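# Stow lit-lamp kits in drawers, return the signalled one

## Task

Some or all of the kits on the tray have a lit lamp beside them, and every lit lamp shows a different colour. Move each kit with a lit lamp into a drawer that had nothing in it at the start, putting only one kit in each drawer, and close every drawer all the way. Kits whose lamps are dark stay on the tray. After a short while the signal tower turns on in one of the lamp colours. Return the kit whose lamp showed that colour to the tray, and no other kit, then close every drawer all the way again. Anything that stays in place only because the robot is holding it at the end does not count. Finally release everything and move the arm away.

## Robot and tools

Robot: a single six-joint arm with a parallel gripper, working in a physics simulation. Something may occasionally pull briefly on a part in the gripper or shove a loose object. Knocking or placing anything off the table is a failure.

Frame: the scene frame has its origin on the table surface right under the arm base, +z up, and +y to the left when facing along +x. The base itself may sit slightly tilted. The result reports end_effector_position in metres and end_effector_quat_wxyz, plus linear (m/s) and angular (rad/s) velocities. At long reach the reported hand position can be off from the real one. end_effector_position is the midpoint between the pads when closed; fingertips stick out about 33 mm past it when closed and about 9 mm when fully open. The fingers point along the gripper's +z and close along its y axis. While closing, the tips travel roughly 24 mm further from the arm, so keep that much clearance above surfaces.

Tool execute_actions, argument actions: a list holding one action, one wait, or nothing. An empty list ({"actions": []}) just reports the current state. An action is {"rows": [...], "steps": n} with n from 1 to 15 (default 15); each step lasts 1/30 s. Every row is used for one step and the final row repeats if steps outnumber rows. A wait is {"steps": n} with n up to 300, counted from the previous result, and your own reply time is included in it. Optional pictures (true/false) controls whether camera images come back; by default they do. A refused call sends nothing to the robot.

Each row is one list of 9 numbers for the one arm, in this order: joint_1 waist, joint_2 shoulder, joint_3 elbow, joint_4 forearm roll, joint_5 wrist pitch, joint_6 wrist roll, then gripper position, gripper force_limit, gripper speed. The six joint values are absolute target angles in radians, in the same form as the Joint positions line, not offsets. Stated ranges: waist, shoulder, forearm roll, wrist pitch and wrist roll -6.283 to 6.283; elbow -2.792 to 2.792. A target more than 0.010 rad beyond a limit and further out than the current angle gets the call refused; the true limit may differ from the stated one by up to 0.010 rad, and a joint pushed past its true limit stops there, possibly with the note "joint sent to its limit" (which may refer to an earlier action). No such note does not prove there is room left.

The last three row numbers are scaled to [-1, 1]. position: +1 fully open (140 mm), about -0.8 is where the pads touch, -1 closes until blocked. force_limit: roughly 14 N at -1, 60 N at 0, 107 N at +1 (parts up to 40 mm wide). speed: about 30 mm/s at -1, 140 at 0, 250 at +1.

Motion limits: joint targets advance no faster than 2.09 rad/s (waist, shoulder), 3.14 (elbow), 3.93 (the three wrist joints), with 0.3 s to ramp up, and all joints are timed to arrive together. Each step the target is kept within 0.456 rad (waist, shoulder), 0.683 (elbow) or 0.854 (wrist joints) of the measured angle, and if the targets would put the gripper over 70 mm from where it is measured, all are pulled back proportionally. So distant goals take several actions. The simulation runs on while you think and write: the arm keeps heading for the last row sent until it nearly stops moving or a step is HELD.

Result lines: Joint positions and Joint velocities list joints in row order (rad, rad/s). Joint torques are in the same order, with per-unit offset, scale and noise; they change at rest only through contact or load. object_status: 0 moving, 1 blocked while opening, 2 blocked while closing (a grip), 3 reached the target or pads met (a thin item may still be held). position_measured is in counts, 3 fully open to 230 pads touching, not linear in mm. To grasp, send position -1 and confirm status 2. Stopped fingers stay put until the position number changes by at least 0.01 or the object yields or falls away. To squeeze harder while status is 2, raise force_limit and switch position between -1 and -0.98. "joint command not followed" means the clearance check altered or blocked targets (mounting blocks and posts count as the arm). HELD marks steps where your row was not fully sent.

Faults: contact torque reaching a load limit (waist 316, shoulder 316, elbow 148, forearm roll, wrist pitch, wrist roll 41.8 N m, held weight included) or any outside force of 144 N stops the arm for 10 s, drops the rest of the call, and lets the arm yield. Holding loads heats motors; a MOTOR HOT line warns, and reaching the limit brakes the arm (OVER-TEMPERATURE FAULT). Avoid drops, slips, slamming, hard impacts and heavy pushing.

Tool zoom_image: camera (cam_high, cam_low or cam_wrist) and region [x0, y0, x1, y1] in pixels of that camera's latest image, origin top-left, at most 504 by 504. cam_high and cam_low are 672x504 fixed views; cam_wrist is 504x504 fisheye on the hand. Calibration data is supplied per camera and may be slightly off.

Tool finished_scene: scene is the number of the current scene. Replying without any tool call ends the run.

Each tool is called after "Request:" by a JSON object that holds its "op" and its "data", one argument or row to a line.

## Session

Request:
{"op": "execute_actions", "data": {
  "actions": []
}}

Scene clock: 0.00 s of 15600.00 s.
end_effector_position=(+0.4311, +0.4371, +0.1878) position_measured=3 object_status=3 end_effector_quat_wxyz=(-0.013, -0.296, +0.860, +0.416) end_effector_velocity=(+0.001, -0.000, -0.000) end_effector_angular_velocity=(+0.000, +0.000, -0.001)
Joint positions: [0.345 0.257 2.077 0.975 1.13  3.78 ]
Joint velocities: [-0.001  0.001 -0.     0.     0.    -0.001]
Joint torques (N m, as the joint torque sensors report them, + toward a larger angle): no reading
camera_calibration (this result's frames):
cam_wrist: T_world_to_cam=[[-0.586467, 0.396682, 0.706187, -0.0566029], [0.804215, 0.181406, 0.565977, -0.52277], [0.0964062, 0.899853, -0.425406, -0.168173], [0, 0, 0, 1]] pos_world=[0.403437, 0.268618, 0.264306]

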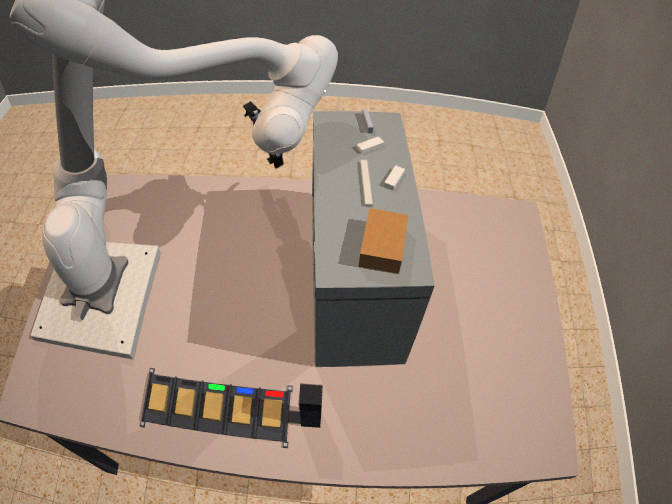

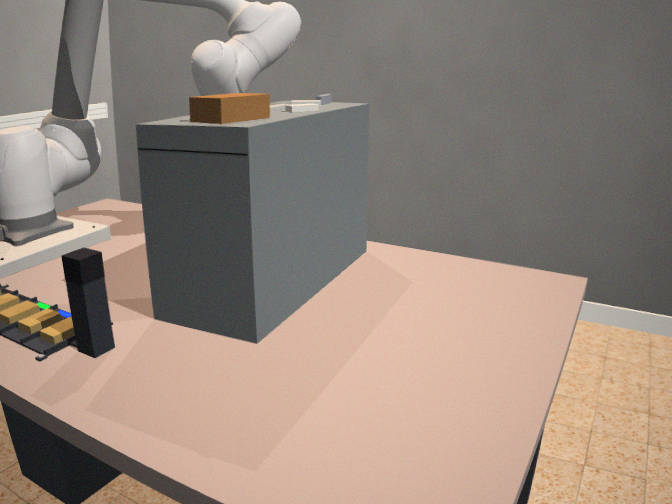

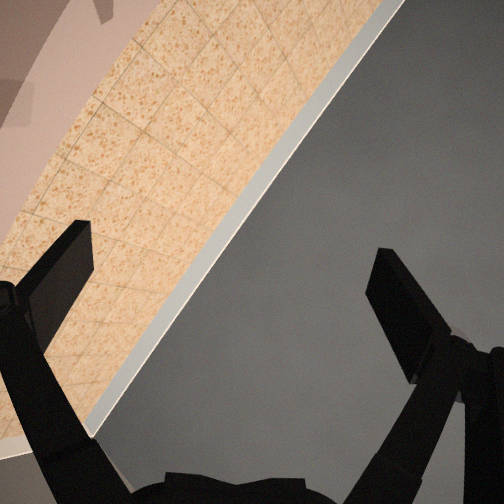

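Request:
{"op": "execute_actions", "data": {
  "actions": [
    {"rows":[[0.3,-0.3,2.3,0.5,0.6,2.8,1,-0.4,0]],"steps":15}
  ],
  "pictures": false
}}

Request:
{"op": "execute_actions", "data": {
  "actions": [
    {"rows":[[0.15,-0.6,2.55,0,0.0,1.571,1,-0.4,0]],"steps":15}
  ],
  "pictures": false
}}

Request:
{"op": "execute_actions", "data": {
  "actions": [
    {"steps":25}
  ]
}}

Scene clock: 4.07 s of 15600.00 s.
end_effector_position=(+0.4483, +0.2926, +0.2501) position_measured=3 object_status=3 end_effector_quat_wxyz=(-0.280, +0.675, -0.678, -0.077) end_effector_velocity=(+0.043, -0.322, +0.264) end_effector_angular_velocity=(-1.026, -2.450, +1.298)
Joint positions: [ 0.31  -0.165  2.25   0.608  0.72   3.03 ]
Joint velocities: [-0.08  -1.032  0.386 -0.818 -0.911 -1.753]
Joint torques (N m, as the joint torque sensors report them, + toward a larger angle): [ -0.47 -19.02 -36.14   3.88  -0.26  -0.04]
Steps of this call (steps 1 to 90: nothing new was sent; then 0.57 s passed at rest; steps 91 to 105: all 15 steps of this action). Readings (joint positions | what the end effector reports):
91: [0.345 0.257 2.077 0.975 1.130 3.779] | position_measured=3 object_status=3
92: [0.345 0.254 2.079 0.971 1.126 3.772] | position_measured=3 object_status=3
94: [0.342 0.224 2.093 0.940 1.091 3.717] | position_measured=3 object_status=3
98: [0.330 0.087 2.155 0.809 0.945 3.462] | position_measured=3 object_status=3
105: the state above

Scene clock: 4.57 s of 15600.00 s.
end_effector_position=(+0.4776, +0.1112, +0.3386) position_measured=3 object_status=3 end_effector_quat_wxyz=(-0.173, +0.856, -0.150, +0.464) end_effector_velocity=(-0.044, -0.228, +0.237) end_effector_angular_velocity=(-3.124, -1.813, +1.413)
Joint positions: [ 0.185 -0.518  2.49   0.121  0.145  1.954]
Joint velocities: [-0.262 -0.622  0.458 -0.911 -1.083 -2.879]
Joint torques (N m, as the joint torque sensors report them, + toward a larger angle): [ -1.03  11.58 -39.68   4.39  -2.02   0.05]
Steps of this call (steps 1 to 15: all 15 steps of this action). Readings (joint positions | what the end effector reports):
1: [0.308 -0.200 2.262 0.580 0.689 2.971] | position_measured=3 object_status=3
2: [0.304 -0.231 2.276 0.550 0.655 2.916] | position_measured=3 object_status=3
4: [0.289 -0.277 2.313 0.478 0.570 2.814] | position_measured=3 object_status=3
8: [0.249 -0.367 2.378 0.345 0.412 2.574] | position_measured=3 object_status=3
15: the state above

Scene clock: 5.40 s of 15600.00 s.
end_effector_position=(+0.4679, +0.0865, +0.3716) position_measured=3 object_status=3 end_effector_quat_wxyz=(-0.040, +0.824, +0.046, +0.564) end_effector_velocity=(+0.000, +0.000, +0.000) end_effector_angular_velocity=(+0.001, -0.000, -0.000)
Joint positions: [ 0.15  -0.6    2.55   0.     0.     1.571]
Joint velocities: [-0.     0.    -0.    -0.    -0.001  0.001]
Joint torques (N m, as the joint torque sensors report them, + toward a larger angle): [ -2.8   15.06 -40.86   4.25  -2.31   0.06]
Steps of this call (steps 1 to 25: the robot went on to your last target). Readings (joint positions | what the end effector reports):
1: [0.176 -0.538 2.504 0.092 0.110 1.861] | position_measured=3 object_status=3
2: [0.169 -0.556 2.517 0.066 0.079 1.779] | position_measured=3 object_status=3
4: [0.158 -0.582 2.537 0.027 0.032 1.654] | position_measured=3 object_status=3
8: [0.150 -0.600 2.550 0.000 0.000 1.572] | position_measured=3 object_status=3
25: the state above
camera_calibration (this result's frames):
cam_wrist: T_world_to_cam=[[0.140442, -0.984514, 0.104919, -0.0229984], [-0.729919, -0.174553, -0.660871, 0.611677], [0.66895, 0.0162316, -0.74313, 0.148491], [0, 0, 0, 1]] pos_world=[0.350371, 0.0817174, 0.517001]

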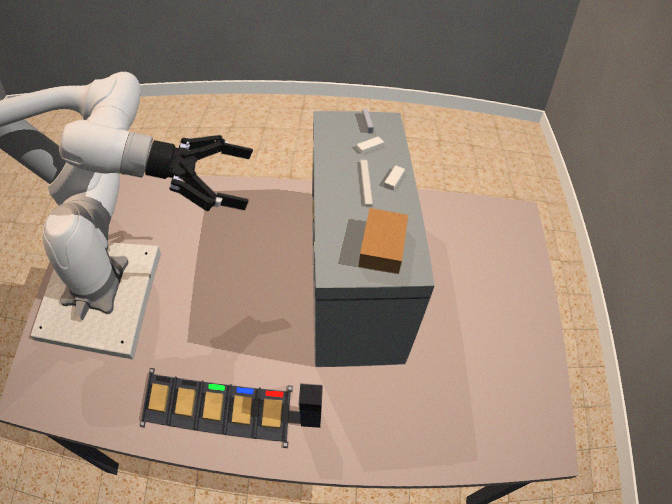

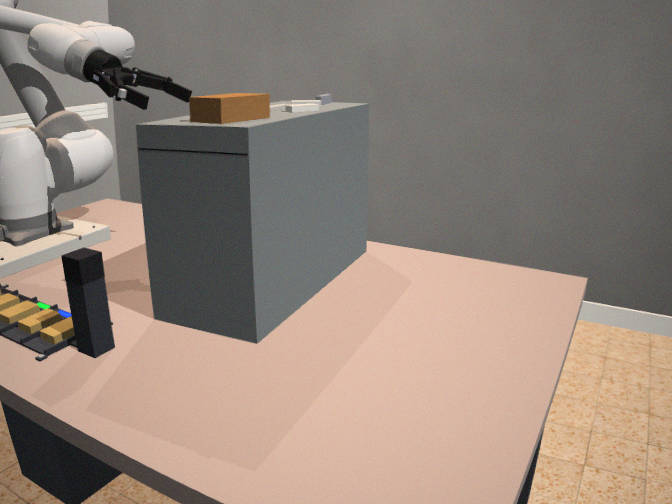

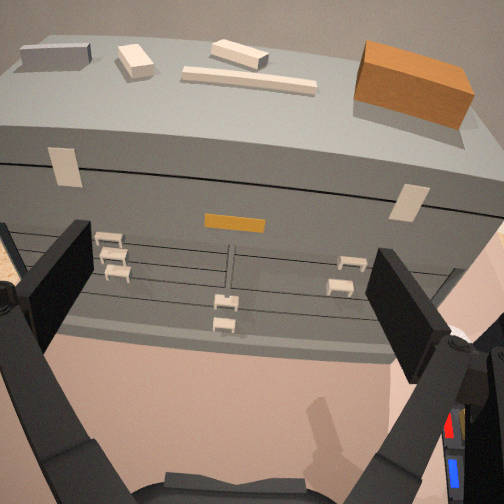

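Request:
{"op": "execute_actions", "data": {
  "actions": [
    {"rows":[[0.166,-0.15,2.65,0,-0.3,1.571,-0.2,-0.4,0]],"steps":15}
  ],
  "pictures": false
}}

Request:
{"op": "execute_actions", "data": {
  "actions": [
    {"rows":[[0.166,0.095,2.58,0,-0.375,1.571,-0.2,-0.4,0]],"steps":15}
  ],
  "pictures": false
}}

Request:
{"op": "execute_actions", "data": {
  "actions": [
    {"rows":[[0.158,0.161,2.495,0,-0.355,1.571,-0.2,-0.4,0]],"steps":15}
  ]
}}

Scene clock: 9.43 s of 15600.00 s.
end_effector_position=(+0.5022, +0.0998, +0.1977) position_measured=104 object_status=0 end_effector_quat_wxyz=(-0.038, +0.877, +0.055, +0.476) end_effector_velocity=(-0.004, +0.023, -0.420) end_effector_angular_velocity=(-0.067, +0.491, +0.041)
Joint positions: [ 0.163 -0.231  2.632 -0.    -0.246  1.571]
Joint velocities: [ 0.034  0.885  0.197 -0.    -0.586 -0.001]
Joint torques (N m, as the joint torque sensors report them, + toward a larger angle): [ -0.27 -11.18 -30.04   3.19  -2.25   0.24]
Steps of this call (steps 1 to 15: the robot went on to your last target; steps 16 to 90: nothing new was sent; then 0.53 s passed at rest; steps 91 to 105: all 15 steps of this action). Readings (joint positions | what the end effector reports):
91: [0.150 -0.600 2.550 -0.000 -0.000 1.571] | position_measured=3 object_status=0
92: [0.150 -0.596 2.551 -0.000 -0.003 1.571] | position_measured=6 object_status=0
94: [0.151 -0.567 2.557 -0.000 -0.023 1.571] | position_measured=21 object_status=0
98: [0.155 -0.445 2.585 -0.000 -0.103 1.571] | position_measured=51 object_status=0
105: the state above

Scene clock: 9.93 s of 15600.00 s.
end_effector_position=(+0.5479, +0.1092, +0.0873) position_measured=154 object_status=3 end_effector_quat_wxyz=(-0.034, +0.909, +0.059, +0.412) end_effector_velocity=(+0.001, +0.000, -0.001) end_effector_angular_velocity=(-0.000, +0.002, -0.000)
Joint positions: [ 0.166  0.095  2.58  -0.    -0.375  1.571]
Joint velocities: [ 0.     0.003 -0.001 -0.    -0.     0.   ]
Joint torques (N m, as the joint torque sensors report them, + toward a larger angle): [ -1.01 -31.27 -21.35   2.06  -1.75   0.14]
Steps of this call (steps 1 to 15: all 15 steps of this action). Readings (joint positions | what the end effector reports):
1: [0.164 -0.202 2.638 -0.000 -0.265 1.571] | position_measured=112 object_status=0
2: [0.165 -0.174 2.641 -0.000 -0.280 1.571] | position_measured=119 object_status=0
4: [0.165 -0.101 2.635 -0.000 -0.306 1.571] | position_measured=135 object_status=0
8: [0.166 0.041 2.597 -0.000 -0.356 1.571] | position_measured=154 object_status=0
15: the state above

Scene clock: 10.43 s of 15600.00 s.
end_effector_position=(+0.5981, +0.1111, +0.0870) position_measured=154 object_status=3 end_effector_quat_wxyz=(-0.033, +0.909, +0.055, +0.411) end_effector_velocity=(+0.001, -0.001, +0.000) end_effector_angular_velocity=(+0.000, -0.001, -0.002)
Joint positions: [ 0.158  0.161  2.495  0.    -0.355  1.571]
Joint velocities: [-0.001  0.001 -0.001 -0.    -0.001  0.001]
Joint torques (N m, as the joint torque sensors report them, + toward a larger angle): [-10.78 -12.9  -57.51   2.62  -8.88  -0.21]
Steps of this call (steps 1 to 15: all 15 steps of this action). Readings (joint positions | what the end effector reports):
1: [0.166 0.095 2.580 -0.000 -0.375 1.571] | position_measured=154 object_status=3
2: [0.166 0.099 2.575 -0.000 -0.374 1.571] | position_measured=154 object_status=3
4: [0.162 0.128 2.538 -0.000 -0.365 1.571] | position_measured=154 object_status=3
8: [0.158 0.161 2.496 0.000 -0.355 1.571] | position_measured=154 object_status=3
15: the state above
camera_calibration (this result's frames):
cam_wrist: T_world_to_cam=[[0.187465, -0.978109, 0.0903308, -0.0147265], [-0.907853, -0.20764, -0.364265, 0.607246], [0.375047, -0.0137203, -0.926904, 0.0445923], [0, 0, 0, 1]] pos_world=[0.537326, 0.112296, 0.263861]

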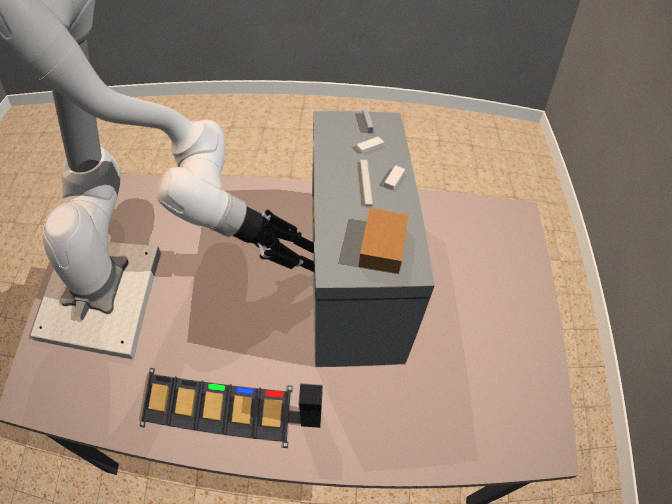

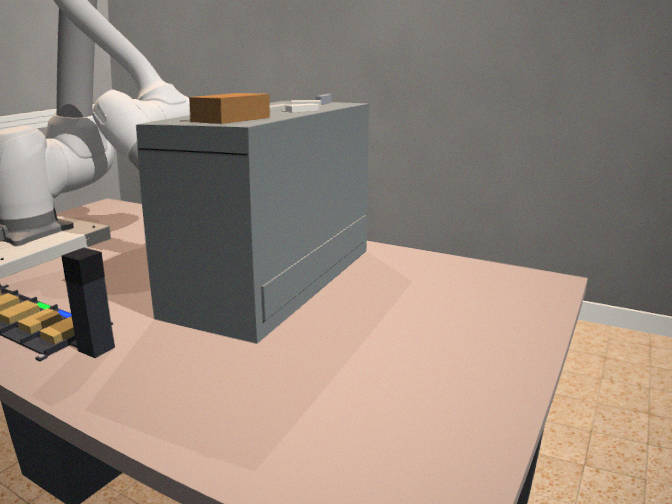

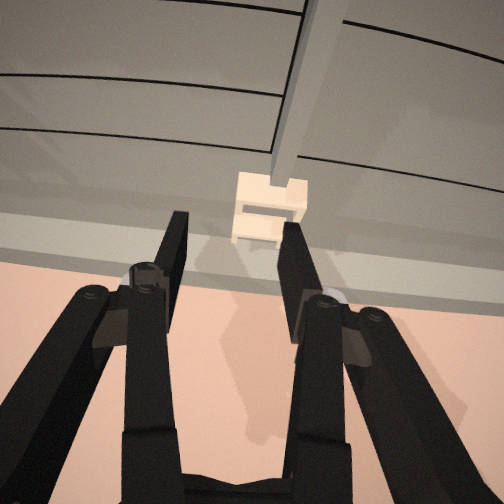

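Request:
{"op": "execute_actions", "data": {
  "actions": [
    {"rows":[[0.162,0.118,2.55,0,-0.368,1.571,-0.2,-0.4,0],[0.162,0.118,2.55,0,-0.368,1.571,-0.2,-0.4,0],[0.162,0.118,2.55,0,-0.368,1.571,-0.2,-0.4,0],[0.162,0.118,2.55,0,-0.368,1.571,-0.2,-0.4,0],[0.162,0.118,2.55,0,-0.368,1.571,-0.2,-0.4,0],[0.162,0.118,2.55,0,-0.368,1.571,-0.2,-0.4,0],[0.162,0.118,2.55,0,-0.368,1.571,-0.2,-0.4,0],[0.13,0.118,2.55,0,-0.368,1.54,-0.2,-0.4,0]],"steps":15}
  ]
}}

Scene clock: 15.57 s of 15600.00 s.
end_effector_position=(+0.5691, +0.0913, +0.0873) position_measured=154 object_status=3 end_effector_quat_wxyz=(-0.021, +0.909, +0.057, +0.412) end_effector_velocity=(+0.000, -0.002, +0.000) end_effector_angular_velocity=(-0.001, -0.001, -0.001)
Joint positions: [ 0.13   0.118  2.55  -0.    -0.368  1.54 ]
Joint velocities: [-0.003 -0.     0.    -0.    -0.001 -0.002]
Joint torques (N m, as the joint torque sensors report them, + toward a larger angle): [ -0.85 -34.3  -22.69   2.39  -2.42   0.3 ]
Steps of this call (steps 1 to 15: the robot went on to your last target; steps 16 to 90: nothing new was sent; then 1.63 s passed at rest; steps 91 to 105: all 15 steps of this action). Readings (joint positions | what the end effector reports):
91: [0.158 0.161 2.495 -0.000 -0.355 1.571] | position_measured=154 object_status=3
92: [0.158 0.157 2.499 -0.000 -0.356 1.571] | position_measured=154 object_status=3
94: [0.161 0.132 2.532 -0.000 -0.364 1.571] | position_measured=154 object_status=3
98: [0.162 0.118 2.550 -0.000 -0.368 1.571] | position_measured=154 object_status=3
105: the state above
camera_calibration (this result's frames):
cam_wrist: T_world_to_cam=[[0.180336, -0.977044, 0.113422, -0.0267428], [-0.907952, -0.209704, -0.362832, 0.577072], [0.378287, -0.0375504, -0.924926, 0.0557109], [0, 0, 0, 1]] pos_world=[0.507702, 0.0969771, 0.263942]

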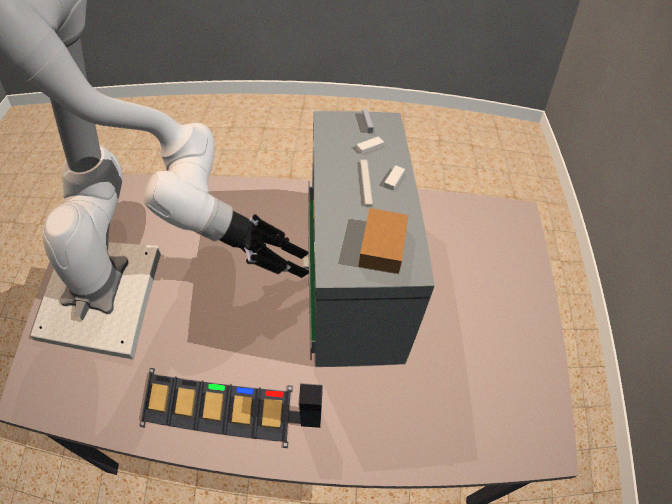

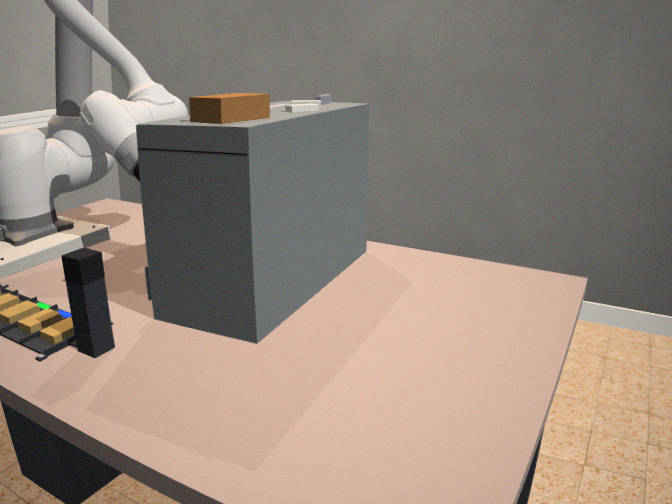

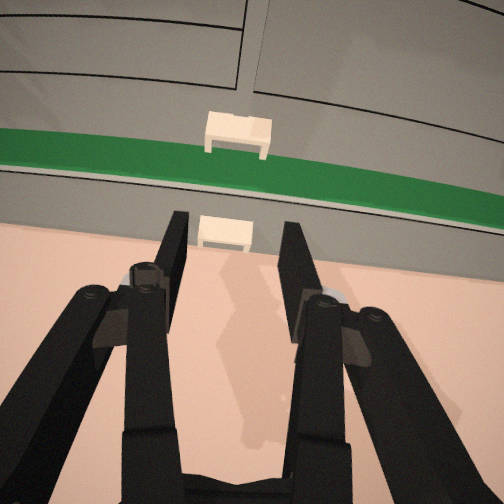

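Request:
{"op": "execute_actions", "data": {
  "actions": [
    {"rows":[[0.136,0.129,2.536,0,-0.365,1.55,-0.2,-0.4,0]],"steps":12}
  ],
  "pictures": false
}}

Request:
{"op": "execute_actions", "data": {
  "actions": [
    {"rows":[[0.136,0.129,2.536,0,-0.365,1.55,-1,-0.4,0]],"steps":14}
  ],
  "pictures": false
}}

Request:
{"op": "execute_actions", "data": {
  "actions": [
    {"rows":[[0.143,0.095,2.58,0,-0.375,1.55,-1,-0.4,0],[0.143,0.095,2.58,0,-0.375,1.55,-1,-0.4,0],[0.143,0.095,2.58,0,-0.375,1.55,-1,-0.4,0],[0.143,0.095,2.58,0,-0.375,1.55,-1,-0.4,0],[0.143,0.095,2.58,0,-0.375,1.55,-1,-0.4,0],[0.146,0.066,2.613,0,-0.379,1.55,-1,-0.4,0],[0.146,0.066,2.613,0,-0.379,1.55,-1,-0.4,0],[0.146,0.066,2.613,0,-0.379,1.55,-1,-0.4,0],[0.146,0.066,2.613,0,-0.379,1.55,-1,-0.4,0],[0.146,0.066,2.613,0,-0.379,1.55,-1,-0.4,0],[0.15,0.037,2.647,0,-0.384,1.55,-1,-0.4,0]],"steps":15}
  ],
  "pictures": false
}}

Request:
{"op": "execute_actions", "data": {
  "actions": [
    {"rows":[[0.154,0.01,2.675,0,-0.385,1.55,-1,-0.4,0],[0.154,0.01,2.675,0,-0.385,1.55,-1,-0.4,0],[0.154,0.01,2.675,0,-0.385,1.55,-1,-0.4,0],[0.154,0.01,2.675,0,-0.385,1.55,-1,-0.4,0],[0.154,0.01,2.675,0,-0.385,1.55,-1,-0.4,0],[0.159,-0.018,2.704,0,-0.386,1.55,-1,-0.4,0]],"steps":15}
  ]
}}

Scene clock: 22.10 s of 15600.00 s.
end_effector_position=(+0.5768, +0.0953, +0.0874) position_measured=154 object_status=3 end_effector_quat_wxyz=(-0.024, +0.909, +0.055, +0.412) end_effector_velocity=(+0.001, +0.000, +0.001) end_effector_angular_velocity=(+0.000, -0.002, +0.000)
Joint positions: [ 0.136  0.129  2.536  0.    -0.365  1.55 ]
Joint velocities: [ 0.001  0.    -0.     0.    -0.002 -0.   ]
Joint torques (N m, as the joint torque sensors report them, + toward a larger angle): [ -1.14 -34.53 -21.75   2.17  -2.02   0.12]
Steps of this call (steps 1 to 15: the robot went on to your last target; steps 16 to 90: nothing new was sent; then 3.13 s passed at rest; steps 91 to 102: all 12 steps of this action). Readings (joint positions | what the end effector reports):
91: [0.130 0.118 2.550 0.000 -0.368 1.540] | position_measured=154 object_status=3
92: [0.131 0.121 2.547 0.000 -0.368 1.542] | position_measured=154 object_status=3
94: [0.135 0.128 2.537 0.000 -0.366 1.549] | position_measured=154 object_status=3
98: [0.136 0.129 2.536 0.000 -0.365 1.550] | position_measured=154 object_status=3
102: the state above

Scene clock: 22.57 s of 15600.00 s.
end_effector_position=(+0.5768, +0.0956, +0.0874) position_measured=192 object_status=2 end_effector_quat_wxyz=(-0.024, +0.909, +0.055, +0.412) end_effector_velocity=(-0.000, +0.000, -0.000) end_effector_angular_velocity=(-0.001, +0.000, +0.001)
Joint positions: [ 0.136  0.129  2.536 -0.    -0.365  1.55 ]
Joint velocities: [ 0.001  0.     0.     0.    -0.    -0.001]
Joint torques (N m, as the joint torque sensors report them, + toward a larger angle): [-36.88 -31.26 -19.58  10.18  -0.48   0.08]
Steps of this call (steps 1 to 14: all 14 steps of this action). Readings (joint positions | what the end effector reports):
1: [0.136 0.129 2.536 0.000 -0.365 1.550] | position_measured=154 object_status=0
2: [0.136 0.129 2.536 0.000 -0.365 1.550] | position_measured=157 object_status=0
4: [0.136 0.129 2.536 0.000 -0.365 1.550] | position_measured=172 object_status=0
8: [0.136 0.129 2.536 -0.000 -0.365 1.550] | position_measured=192 object_status=0
14: the state above

Scene clock: 23.07 s of 15600.00 s.
end_effector_position=(+0.5105, +0.0953, +0.0868) position_measured=192 object_status=2 end_effector_quat_wxyz=(-0.027, +0.909, +0.061, +0.412) end_effector_velocity=(-0.044, +0.000, +0.001) end_effector_angular_velocity=(+0.000, -0.004, +0.011)
Joint positions: [ 0.149  0.038  2.646  0.001 -0.384  1.55 ]
Joint velocities: [ 0.011 -0.066  0.072 -0.    -0.01   0.   ]
Joint torques (N m, as the joint torque sensors report them, + toward a larger angle): [ 65.56   5.68 -26.36 -15.05   3.07   0.1 ]
Steps of this call (steps 1 to 15: all 15 steps of this action). Readings (joint positions | what the end effector reports):
1: [0.136 0.129 2.536 -0.000 -0.365 1.550] | position_measured=192 object_status=2
2: [0.137 0.125 2.540 -0.000 -0.366 1.550] | position_measured=192 object_status=2
4: [0.141 0.103 2.569 0.000 -0.372 1.550] | position_measured=192 object_status=2
8: [0.144 0.082 2.595 0.001 -0.377 1.550] | position_measured=192 object_status=2
15: the state above

Scene clock: 33.20 s of 15600.00 s.
end_effector_position=(+0.5037, +0.0916, +0.0872) position_measured=192 object_status=2 end_effector_quat_wxyz=(-0.027, +0.909, +0.053, +0.412) end_effector_velocity=(-0.001, +0.001, -0.000) end_effector_angular_velocity=(+0.001, +0.001, +0.002)
Joint positions: [ 0.147  0.026  2.658  0.015 -0.385  1.55 ]
Joint velocities: [ 0.002 -0.001  0.    -0.     0.002  0.001]
Joint torques (N m, as the joint torque sensors report them, + toward a larger angle): [ 21.1  -17.15 -17.54  -3.53   0.98   0.24]
FORCE FAULT: contact force on the arm reached its limit, and the arm stopped for 10 seconds. The contact can be on any part of the arm, not only on its tool. The arm's remaining commands of this call were not run. The arm holds still and accepts commands again. Move the arm away from the contact; if what it grips holds it there, let go first. Pushing or pulling that hard again can fault the arm again.
The stop began at step 4 of this call (marked STOPPED below). From that step on the arm followed nothing that you had sent. 12 steps, steps kept back included, did not run and will not run. Nothing is kept back now, and the robot has no last target.
Steps of this call (steps 1 to 3: the first 3 steps of this action; steps 4 to 304: the stop). Readings (joint positions | what the end effector reports):
1: [0.150 0.037 2.647 0.001 -0.384 1.550] | position_measured=192 object_status=2
2: [0.150 0.034 2.650 0.001 -0.384 1.550] | position_measured=192 object_status=2
4: [0.150 0.026 2.658 0.004 -0.385 1.550] | position_measured=192 object_status=2 STOPPED
8: [0.148 0.026 2.658 0.011 -0.385 1.550] | position_measured=192 object_status=2
304: the state above
camera_calibration (this result's frames):
cam_wrist: T_world_to_cam=[[0.177393, -0.979098, 0.0994951, -0.0118114], [-0.90878, -0.201769, -0.36525, 0.517523], [0.377691, -0.0256262, -0.925577, 0.0796508], [0, 0, 0, 1]] pos_world=[0.442326, 0.0948969, 0.263923]

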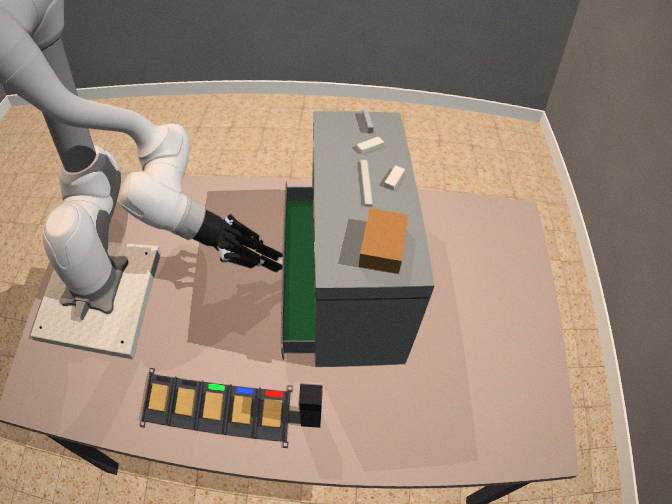

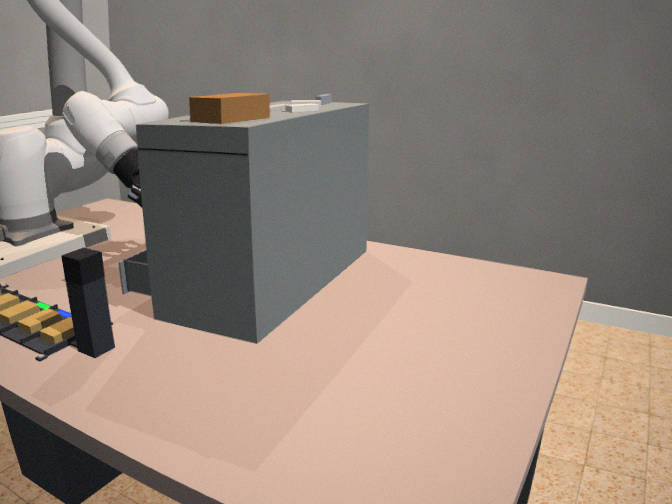

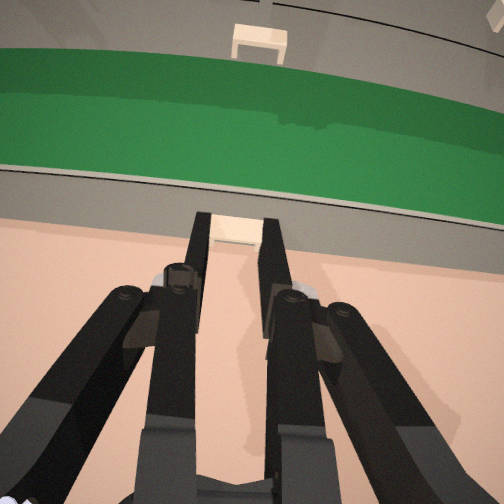

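Request:
{"op": "execute_actions", "data": {
  "actions": [
    {"rows":[[0.147,0.026,2.658,0,-0.385,1.55,-0.2,-0.4,0]],"steps":15}
  ]
}}

Scene clock: 38.47 s of 15600.00 s.
end_effector_position=(+0.5033, +0.0932, +0.0872) position_measured=154 object_status=3 end_effector_quat_wxyz=(-0.026, +0.909, +0.060, +0.412) end_effector_velocity=(-0.000, +0.001, +0.000) end_effector_angular_velocity=(+0.001, -0.000, +0.001)
Joint positions: [ 0.147  0.026  2.658  0.    -0.385  1.55 ]
Joint velocities: [ 0.001 -0.001  0.    -0.     0.     0.001]
Joint torques (N m, as the joint torque sensors report them, + toward a larger angle): [ -0.51 -23.69 -21.     2.01  -1.92   0.13]
Steps of this call (steps 1 to 90: nothing new was sent; then 1.77 s passed at rest; steps 91 to 105: all 15 steps of this action). Readings (joint positions | what the end effector reports):
91: [0.147 0.026 2.658 0.015 -0.385 1.550] | position_measured=192 object_status=0
92: [0.147 0.026 2.658 0.011 -0.385 1.550] | position_measured=192 object_status=0
94: [0.147 0.026 2.658 0.001 -0.385 1.550] | position_measured=174 object_status=0
98: [0.147 0.026 2.658 0.000 -0.385 1.550] | position_measured=154 object_status=0
105: the state above
camera_calibration (this result's frames):
cam_wrist: T_world_to_cam=[[0.189857, -0.976062, 0.106099, -0.017267], [-0.905743, -0.215829, -0.364757, 0.517295], [0.378924, -0.0268466, -0.925038, 0.0792495], [0, 0, 0, 1]] pos_world=[0.441785, 0.0969212, 0.263828]

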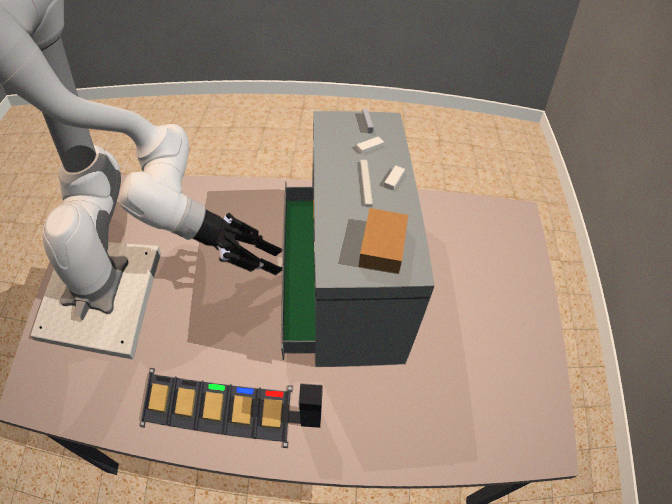

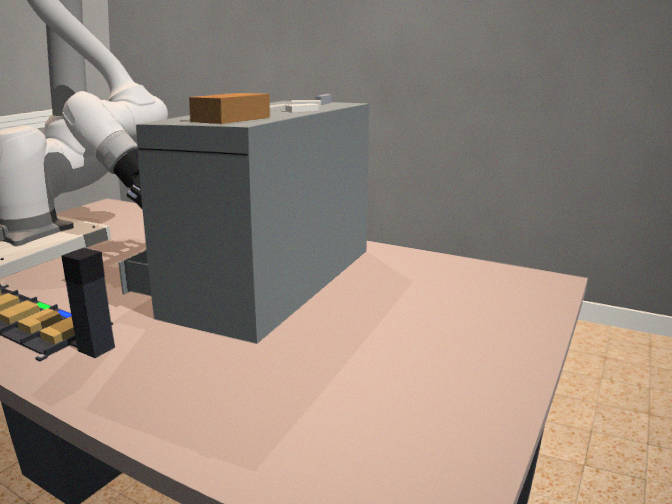

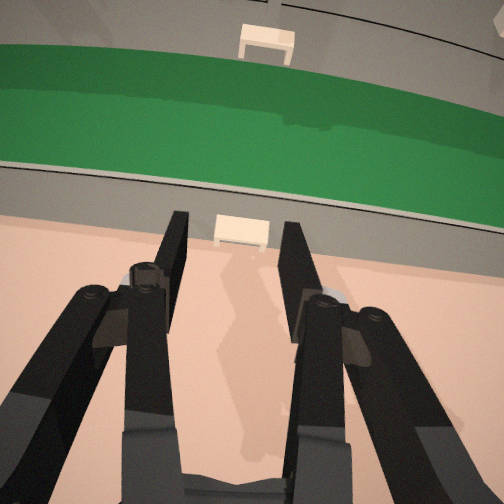

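Request:
{"op": "execute_actions", "data": {
  "actions": [
    {"rows":[[0.139,0.026,2.658,0,-0.385,1.55,-0.2,-0.4,0],[0.139,0.026,2.658,0,-0.385,1.55,-0.2,-0.4,0],[0.139,0.026,2.658,0,-0.385,1.55,-0.2,-0.4,0],[0.139,0.026,2.658,0,-0.385,1.55,-0.2,-0.4,0],[0.139,0.026,2.658,0,-0.385,1.55,-0.2,-0.4,0],[0.139,0.026,2.658,0,-0.385,1.55,-1,-0.4,0]],"steps":15}
  ],
  "pictures": false
}}

Request:
{"op": "execute_actions", "data": {
  "actions": [
    {"rows":[[0.139,0.018,2.666,0,-0.385,1.55,-1,-0.4,0],[0.139,0.018,2.666,0,-0.385,1.55,-1,-0.4,0],[0.139,0.018,2.666,0,-0.385,1.55,-1,-0.4,0],[0.139,0.018,2.666,0,-0.385,1.55,-1,-0.4,0],[0.139,0.018,2.666,0,-0.385,1.55,-1,-0.4,0],[0.139,0.018,2.666,0,-0.385,1.55,-1,-0.4,0],[0.139,0.018,2.666,0,-0.385,1.55,-1,-0.4,0],[0.14,0.01,2.675,0,-0.385,1.55,-1,-0.4,0]],"steps":15}
  ],
  "pictures": false
}}

Scene clock: 46.93 s of 15600.00 s.
end_effector_position=(+0.5041, +0.0892, +0.0872) position_measured=192 object_status=0 end_effector_quat_wxyz=(-0.025, +0.909, +0.056, +0.413) end_effector_velocity=(+0.000, +0.001, +0.000) end_effector_angular_velocity=(+0.000, -0.002, +0.001)
Joint positions: [ 0.139  0.026  2.658 -0.    -0.385  1.55 ]
Joint velocities: [ 0.001 -0.     0.     0.    -0.002  0.   ]
Joint torques (N m, as the joint torque sensors report them, + toward a larger angle): [-20.85 -20.87 -19.2    7.24  -0.74   0.07]
Steps of this call (steps 1 to 15: the robot went on to your last target; steps 16 to 90: nothing new was sent; then 4.97 s passed at rest; steps 91 to 105: all 15 steps of this action). Readings (joint positions | what the end effector reports):
91: [0.147 0.026 2.658 -0.000 -0.385 1.550] | position_measured=154 object_status=3
92: [0.144 0.026 2.658 -0.000 -0.385 1.550] | position_measured=154 object_status=3
94: [0.140 0.026 2.658 -0.000 -0.385 1.550] | position_measured=154 object_status=3
98: [0.139 0.026 2.658 -0.000 -0.385 1.550] | position_measured=164 object_status=0
105: the state above

Scene clock: 47.43 s of 15600.00 s.
end_effector_position=(+0.4935, +0.0884, +0.0868) position_measured=192 object_status=2 end_effector_quat_wxyz=(-0.025, +0.909, +0.057, +0.412) end_effector_velocity=(-0.001, +0.001, -0.001) end_effector_angular_velocity=(-0.000, +0.001, +0.002)
Joint positions: [ 0.14   0.01   2.675  0.    -0.385  1.55 ]
Joint velocities: [ 0.002  0.001  0.001  0.     0.    -0.001]
Joint torques (N m, as the joint torque sensors report them, + toward a larger angle): [-16.28 -15.15 -12.15   6.02   2.71   0.05]
Steps of this call (steps 1 to 15: all 15 steps of this action). Readings (joint positions | what the end effector reports):
1: [0.139 0.026 2.658 -0.000 -0.385 1.550] | position_measured=192 object_status=0
2: [0.139 0.024 2.660 -0.000 -0.385 1.550] | position_measured=192 object_status=0
4: [0.139 0.019 2.665 -0.000 -0.385 1.550] | position_measured=192 object_status=2
8: [0.139 0.018 2.666 -0.000 -0.385 1.550] | position_measured=192 object_status=2
15: the state above

Request:
{"op": "execute_actions", "data": {
  "actions": [
    {"rows":[[0.1425,0.002,2.683,0,-0.385,1.55,-1,-0.4,0],[0.1425,0.002,2.683,0,-0.385,1.55,-1,-0.4,0],[0.1425,0.002,2.683,0,-0.385,1.55,-1,-0.4,0],[0.1425,0.002,2.683,0,-0.385,1.55,-1,-0.4,0],[0.1425,0.002,2.683,0,-0.385,1.55,-1,-0.4,0],[0.1425,0.002,2.683,0,-0.385,1.55,-1,-0.4,0],[0.1425,0.002,2.683,0,-0.385,1.55,-1,-0.4,0],[0.143,-0.005,2.69,0,-0.385,1.55,-1,-0.4,0]],"steps":15}
  ]
}}

Scene clock: 52.33 s of 15600.00 s.
end_effector_position=(+0.4839, +0.0889, +0.0867) position_measured=192 object_status=2 end_effector_quat_wxyz=(-0.025, +0.909, +0.058, +0.412) end_effector_velocity=(-0.000, +0.000, +0.000) end_effector_angular_velocity=(+0.001, -0.001, +0.000)
Joint positions: [ 0.143 -0.005  2.69   0.    -0.385  1.55 ]
Joint velocities: [ 0.001 -0.     0.     0.    -0.001  0.   ]
Joint torques (N m, as the joint torque sensors report them, + toward a larger angle): [ 11.17 -11.53  -9.93  -1.48   3.8   -0.11]
Steps of this call (steps 1 to 15: the robot went on to your last target; steps 16 to 90: nothing new was sent; then 1.40 s passed at rest; steps 91 to 105: all 15 steps of this action). Readings (joint positions | what the end effector reports):
91: [0.140 0.010 2.675 0.000 -0.385 1.550] | position_measured=192 object_status=2
92: [0.141 0.008 2.677 -0.000 -0.385 1.550] | position_measured=192 object_status=2
94: [0.142 0.003 2.682 0.000 -0.385 1.550] | position_measured=192 object_status=2
98: [0.142 0.002 2.683 -0.000 -0.385 1.550] | position_measured=192 object_status=2
105: the state above
camera_calibration (this result's frames):
cam_wrist: T_world_to_cam=[[0.186016, -0.976812, 0.105999, -0.0157876], [-0.906999, -0.212196, -0.363767, 0.498798], [0.377825, -0.0284739, -0.925439, 0.0867293], [0, 0, 0, 1]] pos_world=[0.422578, 0.0928907, 0.263383]

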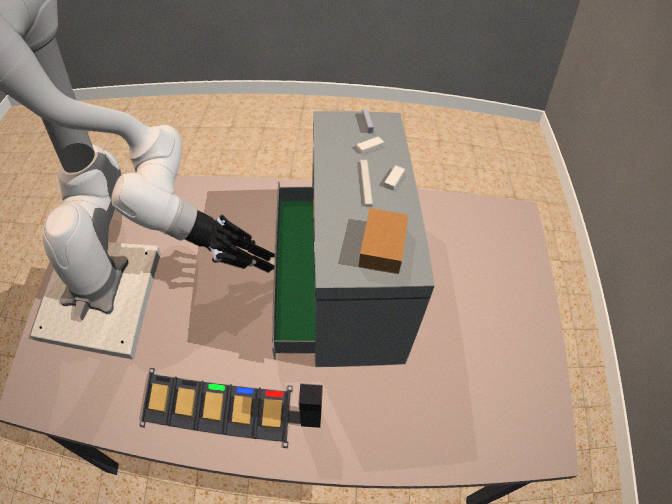

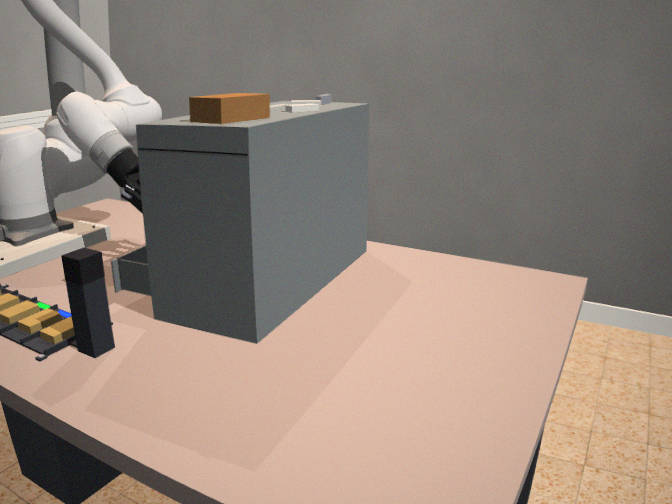

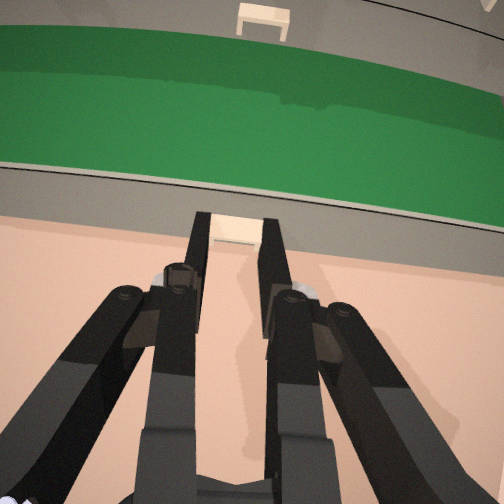

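Request:
{"op": "execute_actions", "data": {
  "actions": [
    {"rows":[[0.143,-0.005,2.69,0,-0.385,1.55,-0.2,-0.4,0],[0.143,-0.005,2.69,0,-0.385,1.55,-0.2,-0.4,0],[0.143,-0.005,2.69,0,-0.385,1.55,-0.2,-0.4,0],[0.143,-0.005,2.69,0,-0.385,1.55,-0.2,-0.4,0],[0.143,-0.005,2.69,0,-0.385,1.55,-0.2,-0.4,0],[0.143,-0.005,2.69,0,-0.385,1.55,-0.2,-0.4,0],[0.143,-0.2,2.7,0,-0.2,1.55,-0.2,-0.4,0]],"steps":15}
  ],
  "pictures": false
}}

Request:
{"op": "execute_actions", "data": {
  "actions": [
    {"rows":[[0.0,-0.4,2.45,0,0.6,0.5,-0.25,-0.4,0]],"steps":15}
  ],
  "pictures": false
}}

Request:
{"op": "execute_actions", "data": {
  "actions": [
    {"rows":[[-0.663,-0.1,2.15,0,1.09,-0.663,-0.25,-0.4,0]],"steps":15}
  ],
  "pictures": false
}}

Request:
{"op": "execute_actions", "data": {
  "actions": [
    {"steps":12}
  ],
  "pictures": false
}}

Request:
{"op": "execute_actions", "data": {
  "actions": [
    {"rows":[[-0.663,0.07,2.107,0,0.963,-0.663,-0.25,-0.4,0]],"steps":15}
  ]
}}

Scene clock: 66.33 s of 15600.00 s.
end_effector_position=(+0.4552, +0.0852, +0.1245) position_measured=154 object_status=3 end_effector_quat_wxyz=(-0.025, +0.909, +0.058, +0.412) end_effector_velocity=(-0.088, -0.011, +0.095) end_effector_angular_velocity=(-0.000, -0.000, +0.001)
Joint positions: [ 0.143 -0.182  2.699 -0.    -0.218  1.55 ]
Joint velocities: [ 0.001 -0.487  0.026 -0.     0.462 -0.   ]
Joint torques (N m, as the joint torque sensors report them, + toward a larger angle): [ -7.68  16.13 -27.52   2.8   -1.89   0.05]
Steps of this call (steps 1 to 15: the robot went on to your last target; steps 16 to 90: nothing new was sent; then 10.50 s passed at rest; steps 91 to 105: all 15 steps of this action). Readings (joint positions | what the end effector reports):
91: [0.143 -0.005 2.690 0.000 -0.385 1.550] | position_measured=192 object_status=0
92: [0.143 -0.005 2.690 0.000 -0.385 1.550] | position_measured=192 object_status=0
94: [0.143 -0.005 2.690 -0.000 -0.385 1.550] | position_measured=174 object_status=0
98: [0.143 -0.009 2.690 0.000 -0.381 1.550] | position_measured=154 object_status=0
105: the state above

Scene clock: 66.83 s of 15600.00 s.
end_effector_position=(+0.4169, +0.0238, +0.2013) position_measured=160 object_status=3 end_effector_quat_wxyz=(+0.118, +0.856, +0.447, +0.230) end_effector_velocity=(-0.092, -0.072, +0.124) end_effector_angular_velocity=(-0.714, +0.405, +1.086)
Joint positions: [ 0.01  -0.389  2.467 -0.     0.547  0.585]
Joint velocities: [-0.173 -0.193 -0.294 -0.     0.894 -1.447]
Joint torques (N m, as the joint torque sensors report them, + toward a larger angle): [  0.08   5.55 -31.66   3.29  -1.24   0.22]
Steps of this call (steps 1 to 15: all 15 steps of this action). Readings (joint positions | what the end effector reports):
1: [0.143 -0.194 2.700 -0.000 -0.206 1.550] | position_measured=154 object_status=0
2: [0.142 -0.204 2.698 0.000 -0.191 1.544] | position_measured=156 object_status=0
4: [0.133 -0.231 2.681 0.000 -0.125 1.491] | position_measured=160 object_status=0
8: [0.088 -0.304 2.598 -0.000 0.149 1.211] | position_measured=160 object_status=0
15: the state above

Scene clock: 67.33 s of 15600.00 s.
end_effector_position=(+0.4007, -0.1486, +0.2102) position_measured=160 object_status=3 end_effector_quat_wxyz=(+0.071, +0.769, +0.634, +0.044) end_effector_velocity=(-0.113, -0.403, -0.003) end_effector_angular_velocity=(+0.012, +0.646, +0.575)
Joint positions: [-0.399 -0.205  2.249  0.     0.932 -0.237]
Joint velocities: [-0.969  0.386 -0.364  0.     0.579 -1.556]
Joint torques (N m, as the joint torque sensors report them, + toward a larger angle): [ -1.37 -14.74 -36.37   3.94  -0.06   0.12]
Steps of this call (steps 1 to 15: all 15 steps of this action). Readings (joint positions | what the end effector reports):
1: [0.005 -0.394 2.459 0.000 0.573 0.543] | position_measured=160 object_status=3
2: [-0.002 -0.396 2.450 0.000 0.597 0.505] | position_measured=160 object_status=3
4: [-0.036 -0.382 2.420 0.000 0.662 0.399] | position_measured=160 object_status=3
8: [-0.168 -0.303 2.341 0.000 0.784 0.155] | position_measured=160 object_status=3
15: the state above

Scene clock: 67.73 s of 15600.00 s.
end_effector_position=(+0.3551, -0.2537, +0.2105) position_measured=160 object_status=3 end_effector_quat_wxyz=(-0.002, +0.718, +0.696, +0.008) end_effector_velocity=(-0.002, -0.000, -0.001) end_effector_angular_velocity=(+0.003, +0.004, +0.004)
Joint positions: [-0.663 -0.1    2.15   0.     1.09  -0.663]
Joint velocities: [-0.003  0.001  0.    -0.     0.004 -0.006]
Joint torques (N m, as the joint torque sensors report them, + toward a larger angle): [ -0.1  -27.09 -35.54   4.11  -0.08   0.05]
Steps of this call (steps 1 to 12: the robot went on to your last target). Readings (joint positions | what the end effector reports):
1: [-0.432 -0.192 2.237 0.000 0.951 -0.290] | position_measured=160 object_status=3
2: [-0.464 -0.179 2.224 -0.000 0.971 -0.343] | position_measured=160 object_status=3
4: [-0.530 -0.153 2.200 0.000 1.010 -0.448] | position_measured=160 object_status=3
8: [-0.641 -0.109 2.158 0.000 1.077 -0.627] | position_measured=160 object_status=3
12: the state above

Scene clock: 68.23 s of 15600.00 s.
end_effector_position=(+0.4083, -0.2967, +0.1512) position_measured=160 object_status=3 end_effector_quat_wxyz=(-0.002, +0.718, +0.696, +0.008) end_effector_velocity=(-0.001, -0.000, -0.002) end_effector_angular_velocity=(+0.002, +0.003, -0.001)
Joint positions: [-0.663  0.07   2.107 -0.     0.963 -0.663]
Joint velocities: [-0.001  0.003  0.    -0.     0.    -0.   ]
Joint torques (N m, as the joint torque sensors report them, + toward a larger angle): [ -0.4  -42.72 -33.76   3.8    0.28   0.04]
Steps of this call (steps 1 to 15: all 15 steps of this action). Readings (joint positions | what the end effector reports):
1: [-0.663 -0.100 2.150 0.000 1.090 -0.663] | position_measured=160 object_status=3
2: [-0.663 -0.097 2.149 0.000 1.087 -0.663] | position_measured=160 object_status=3
4: [-0.663 -0.067 2.142 0.000 1.062 -0.663] | position_measured=160 object_status=3
8: [-0.663 0.042 2.114 0.000 0.984 -0.663] | position_measured=160 object_status=3
15: the state above
camera_calibration (this result's frames):
cam_wrist: T_world_to_cam=[[0.995517, 0.088527, 0.0333058, -0.388721], [0.0645278, -0.89312, 0.445167, -0.349233], [0.0691554, -0.441022, -0.894828, 0.163031], [0, 0, 0, 1]] pos_world=[0.398239, -0.205594, 0.314299]

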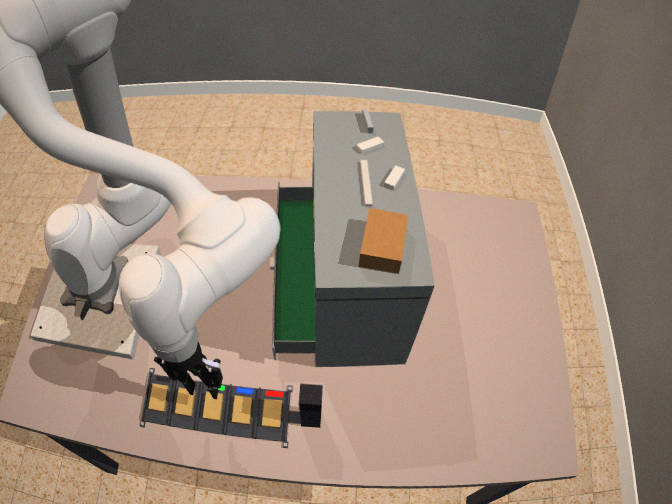

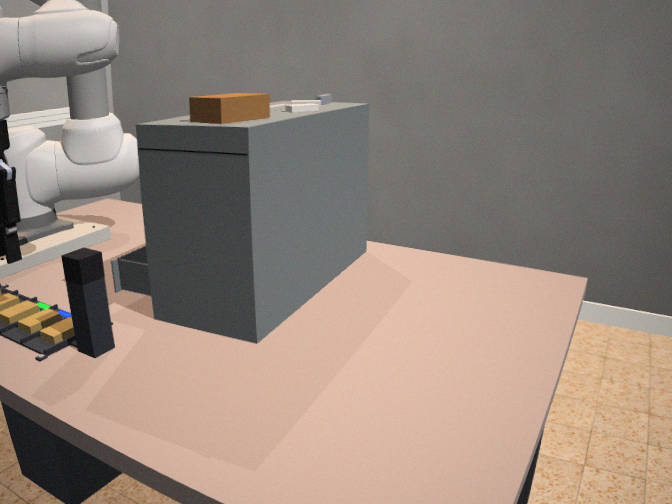

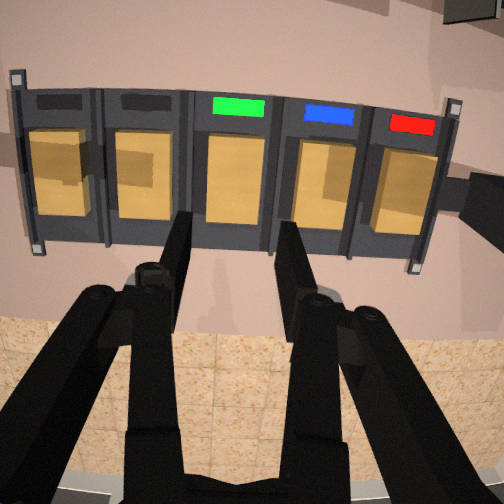

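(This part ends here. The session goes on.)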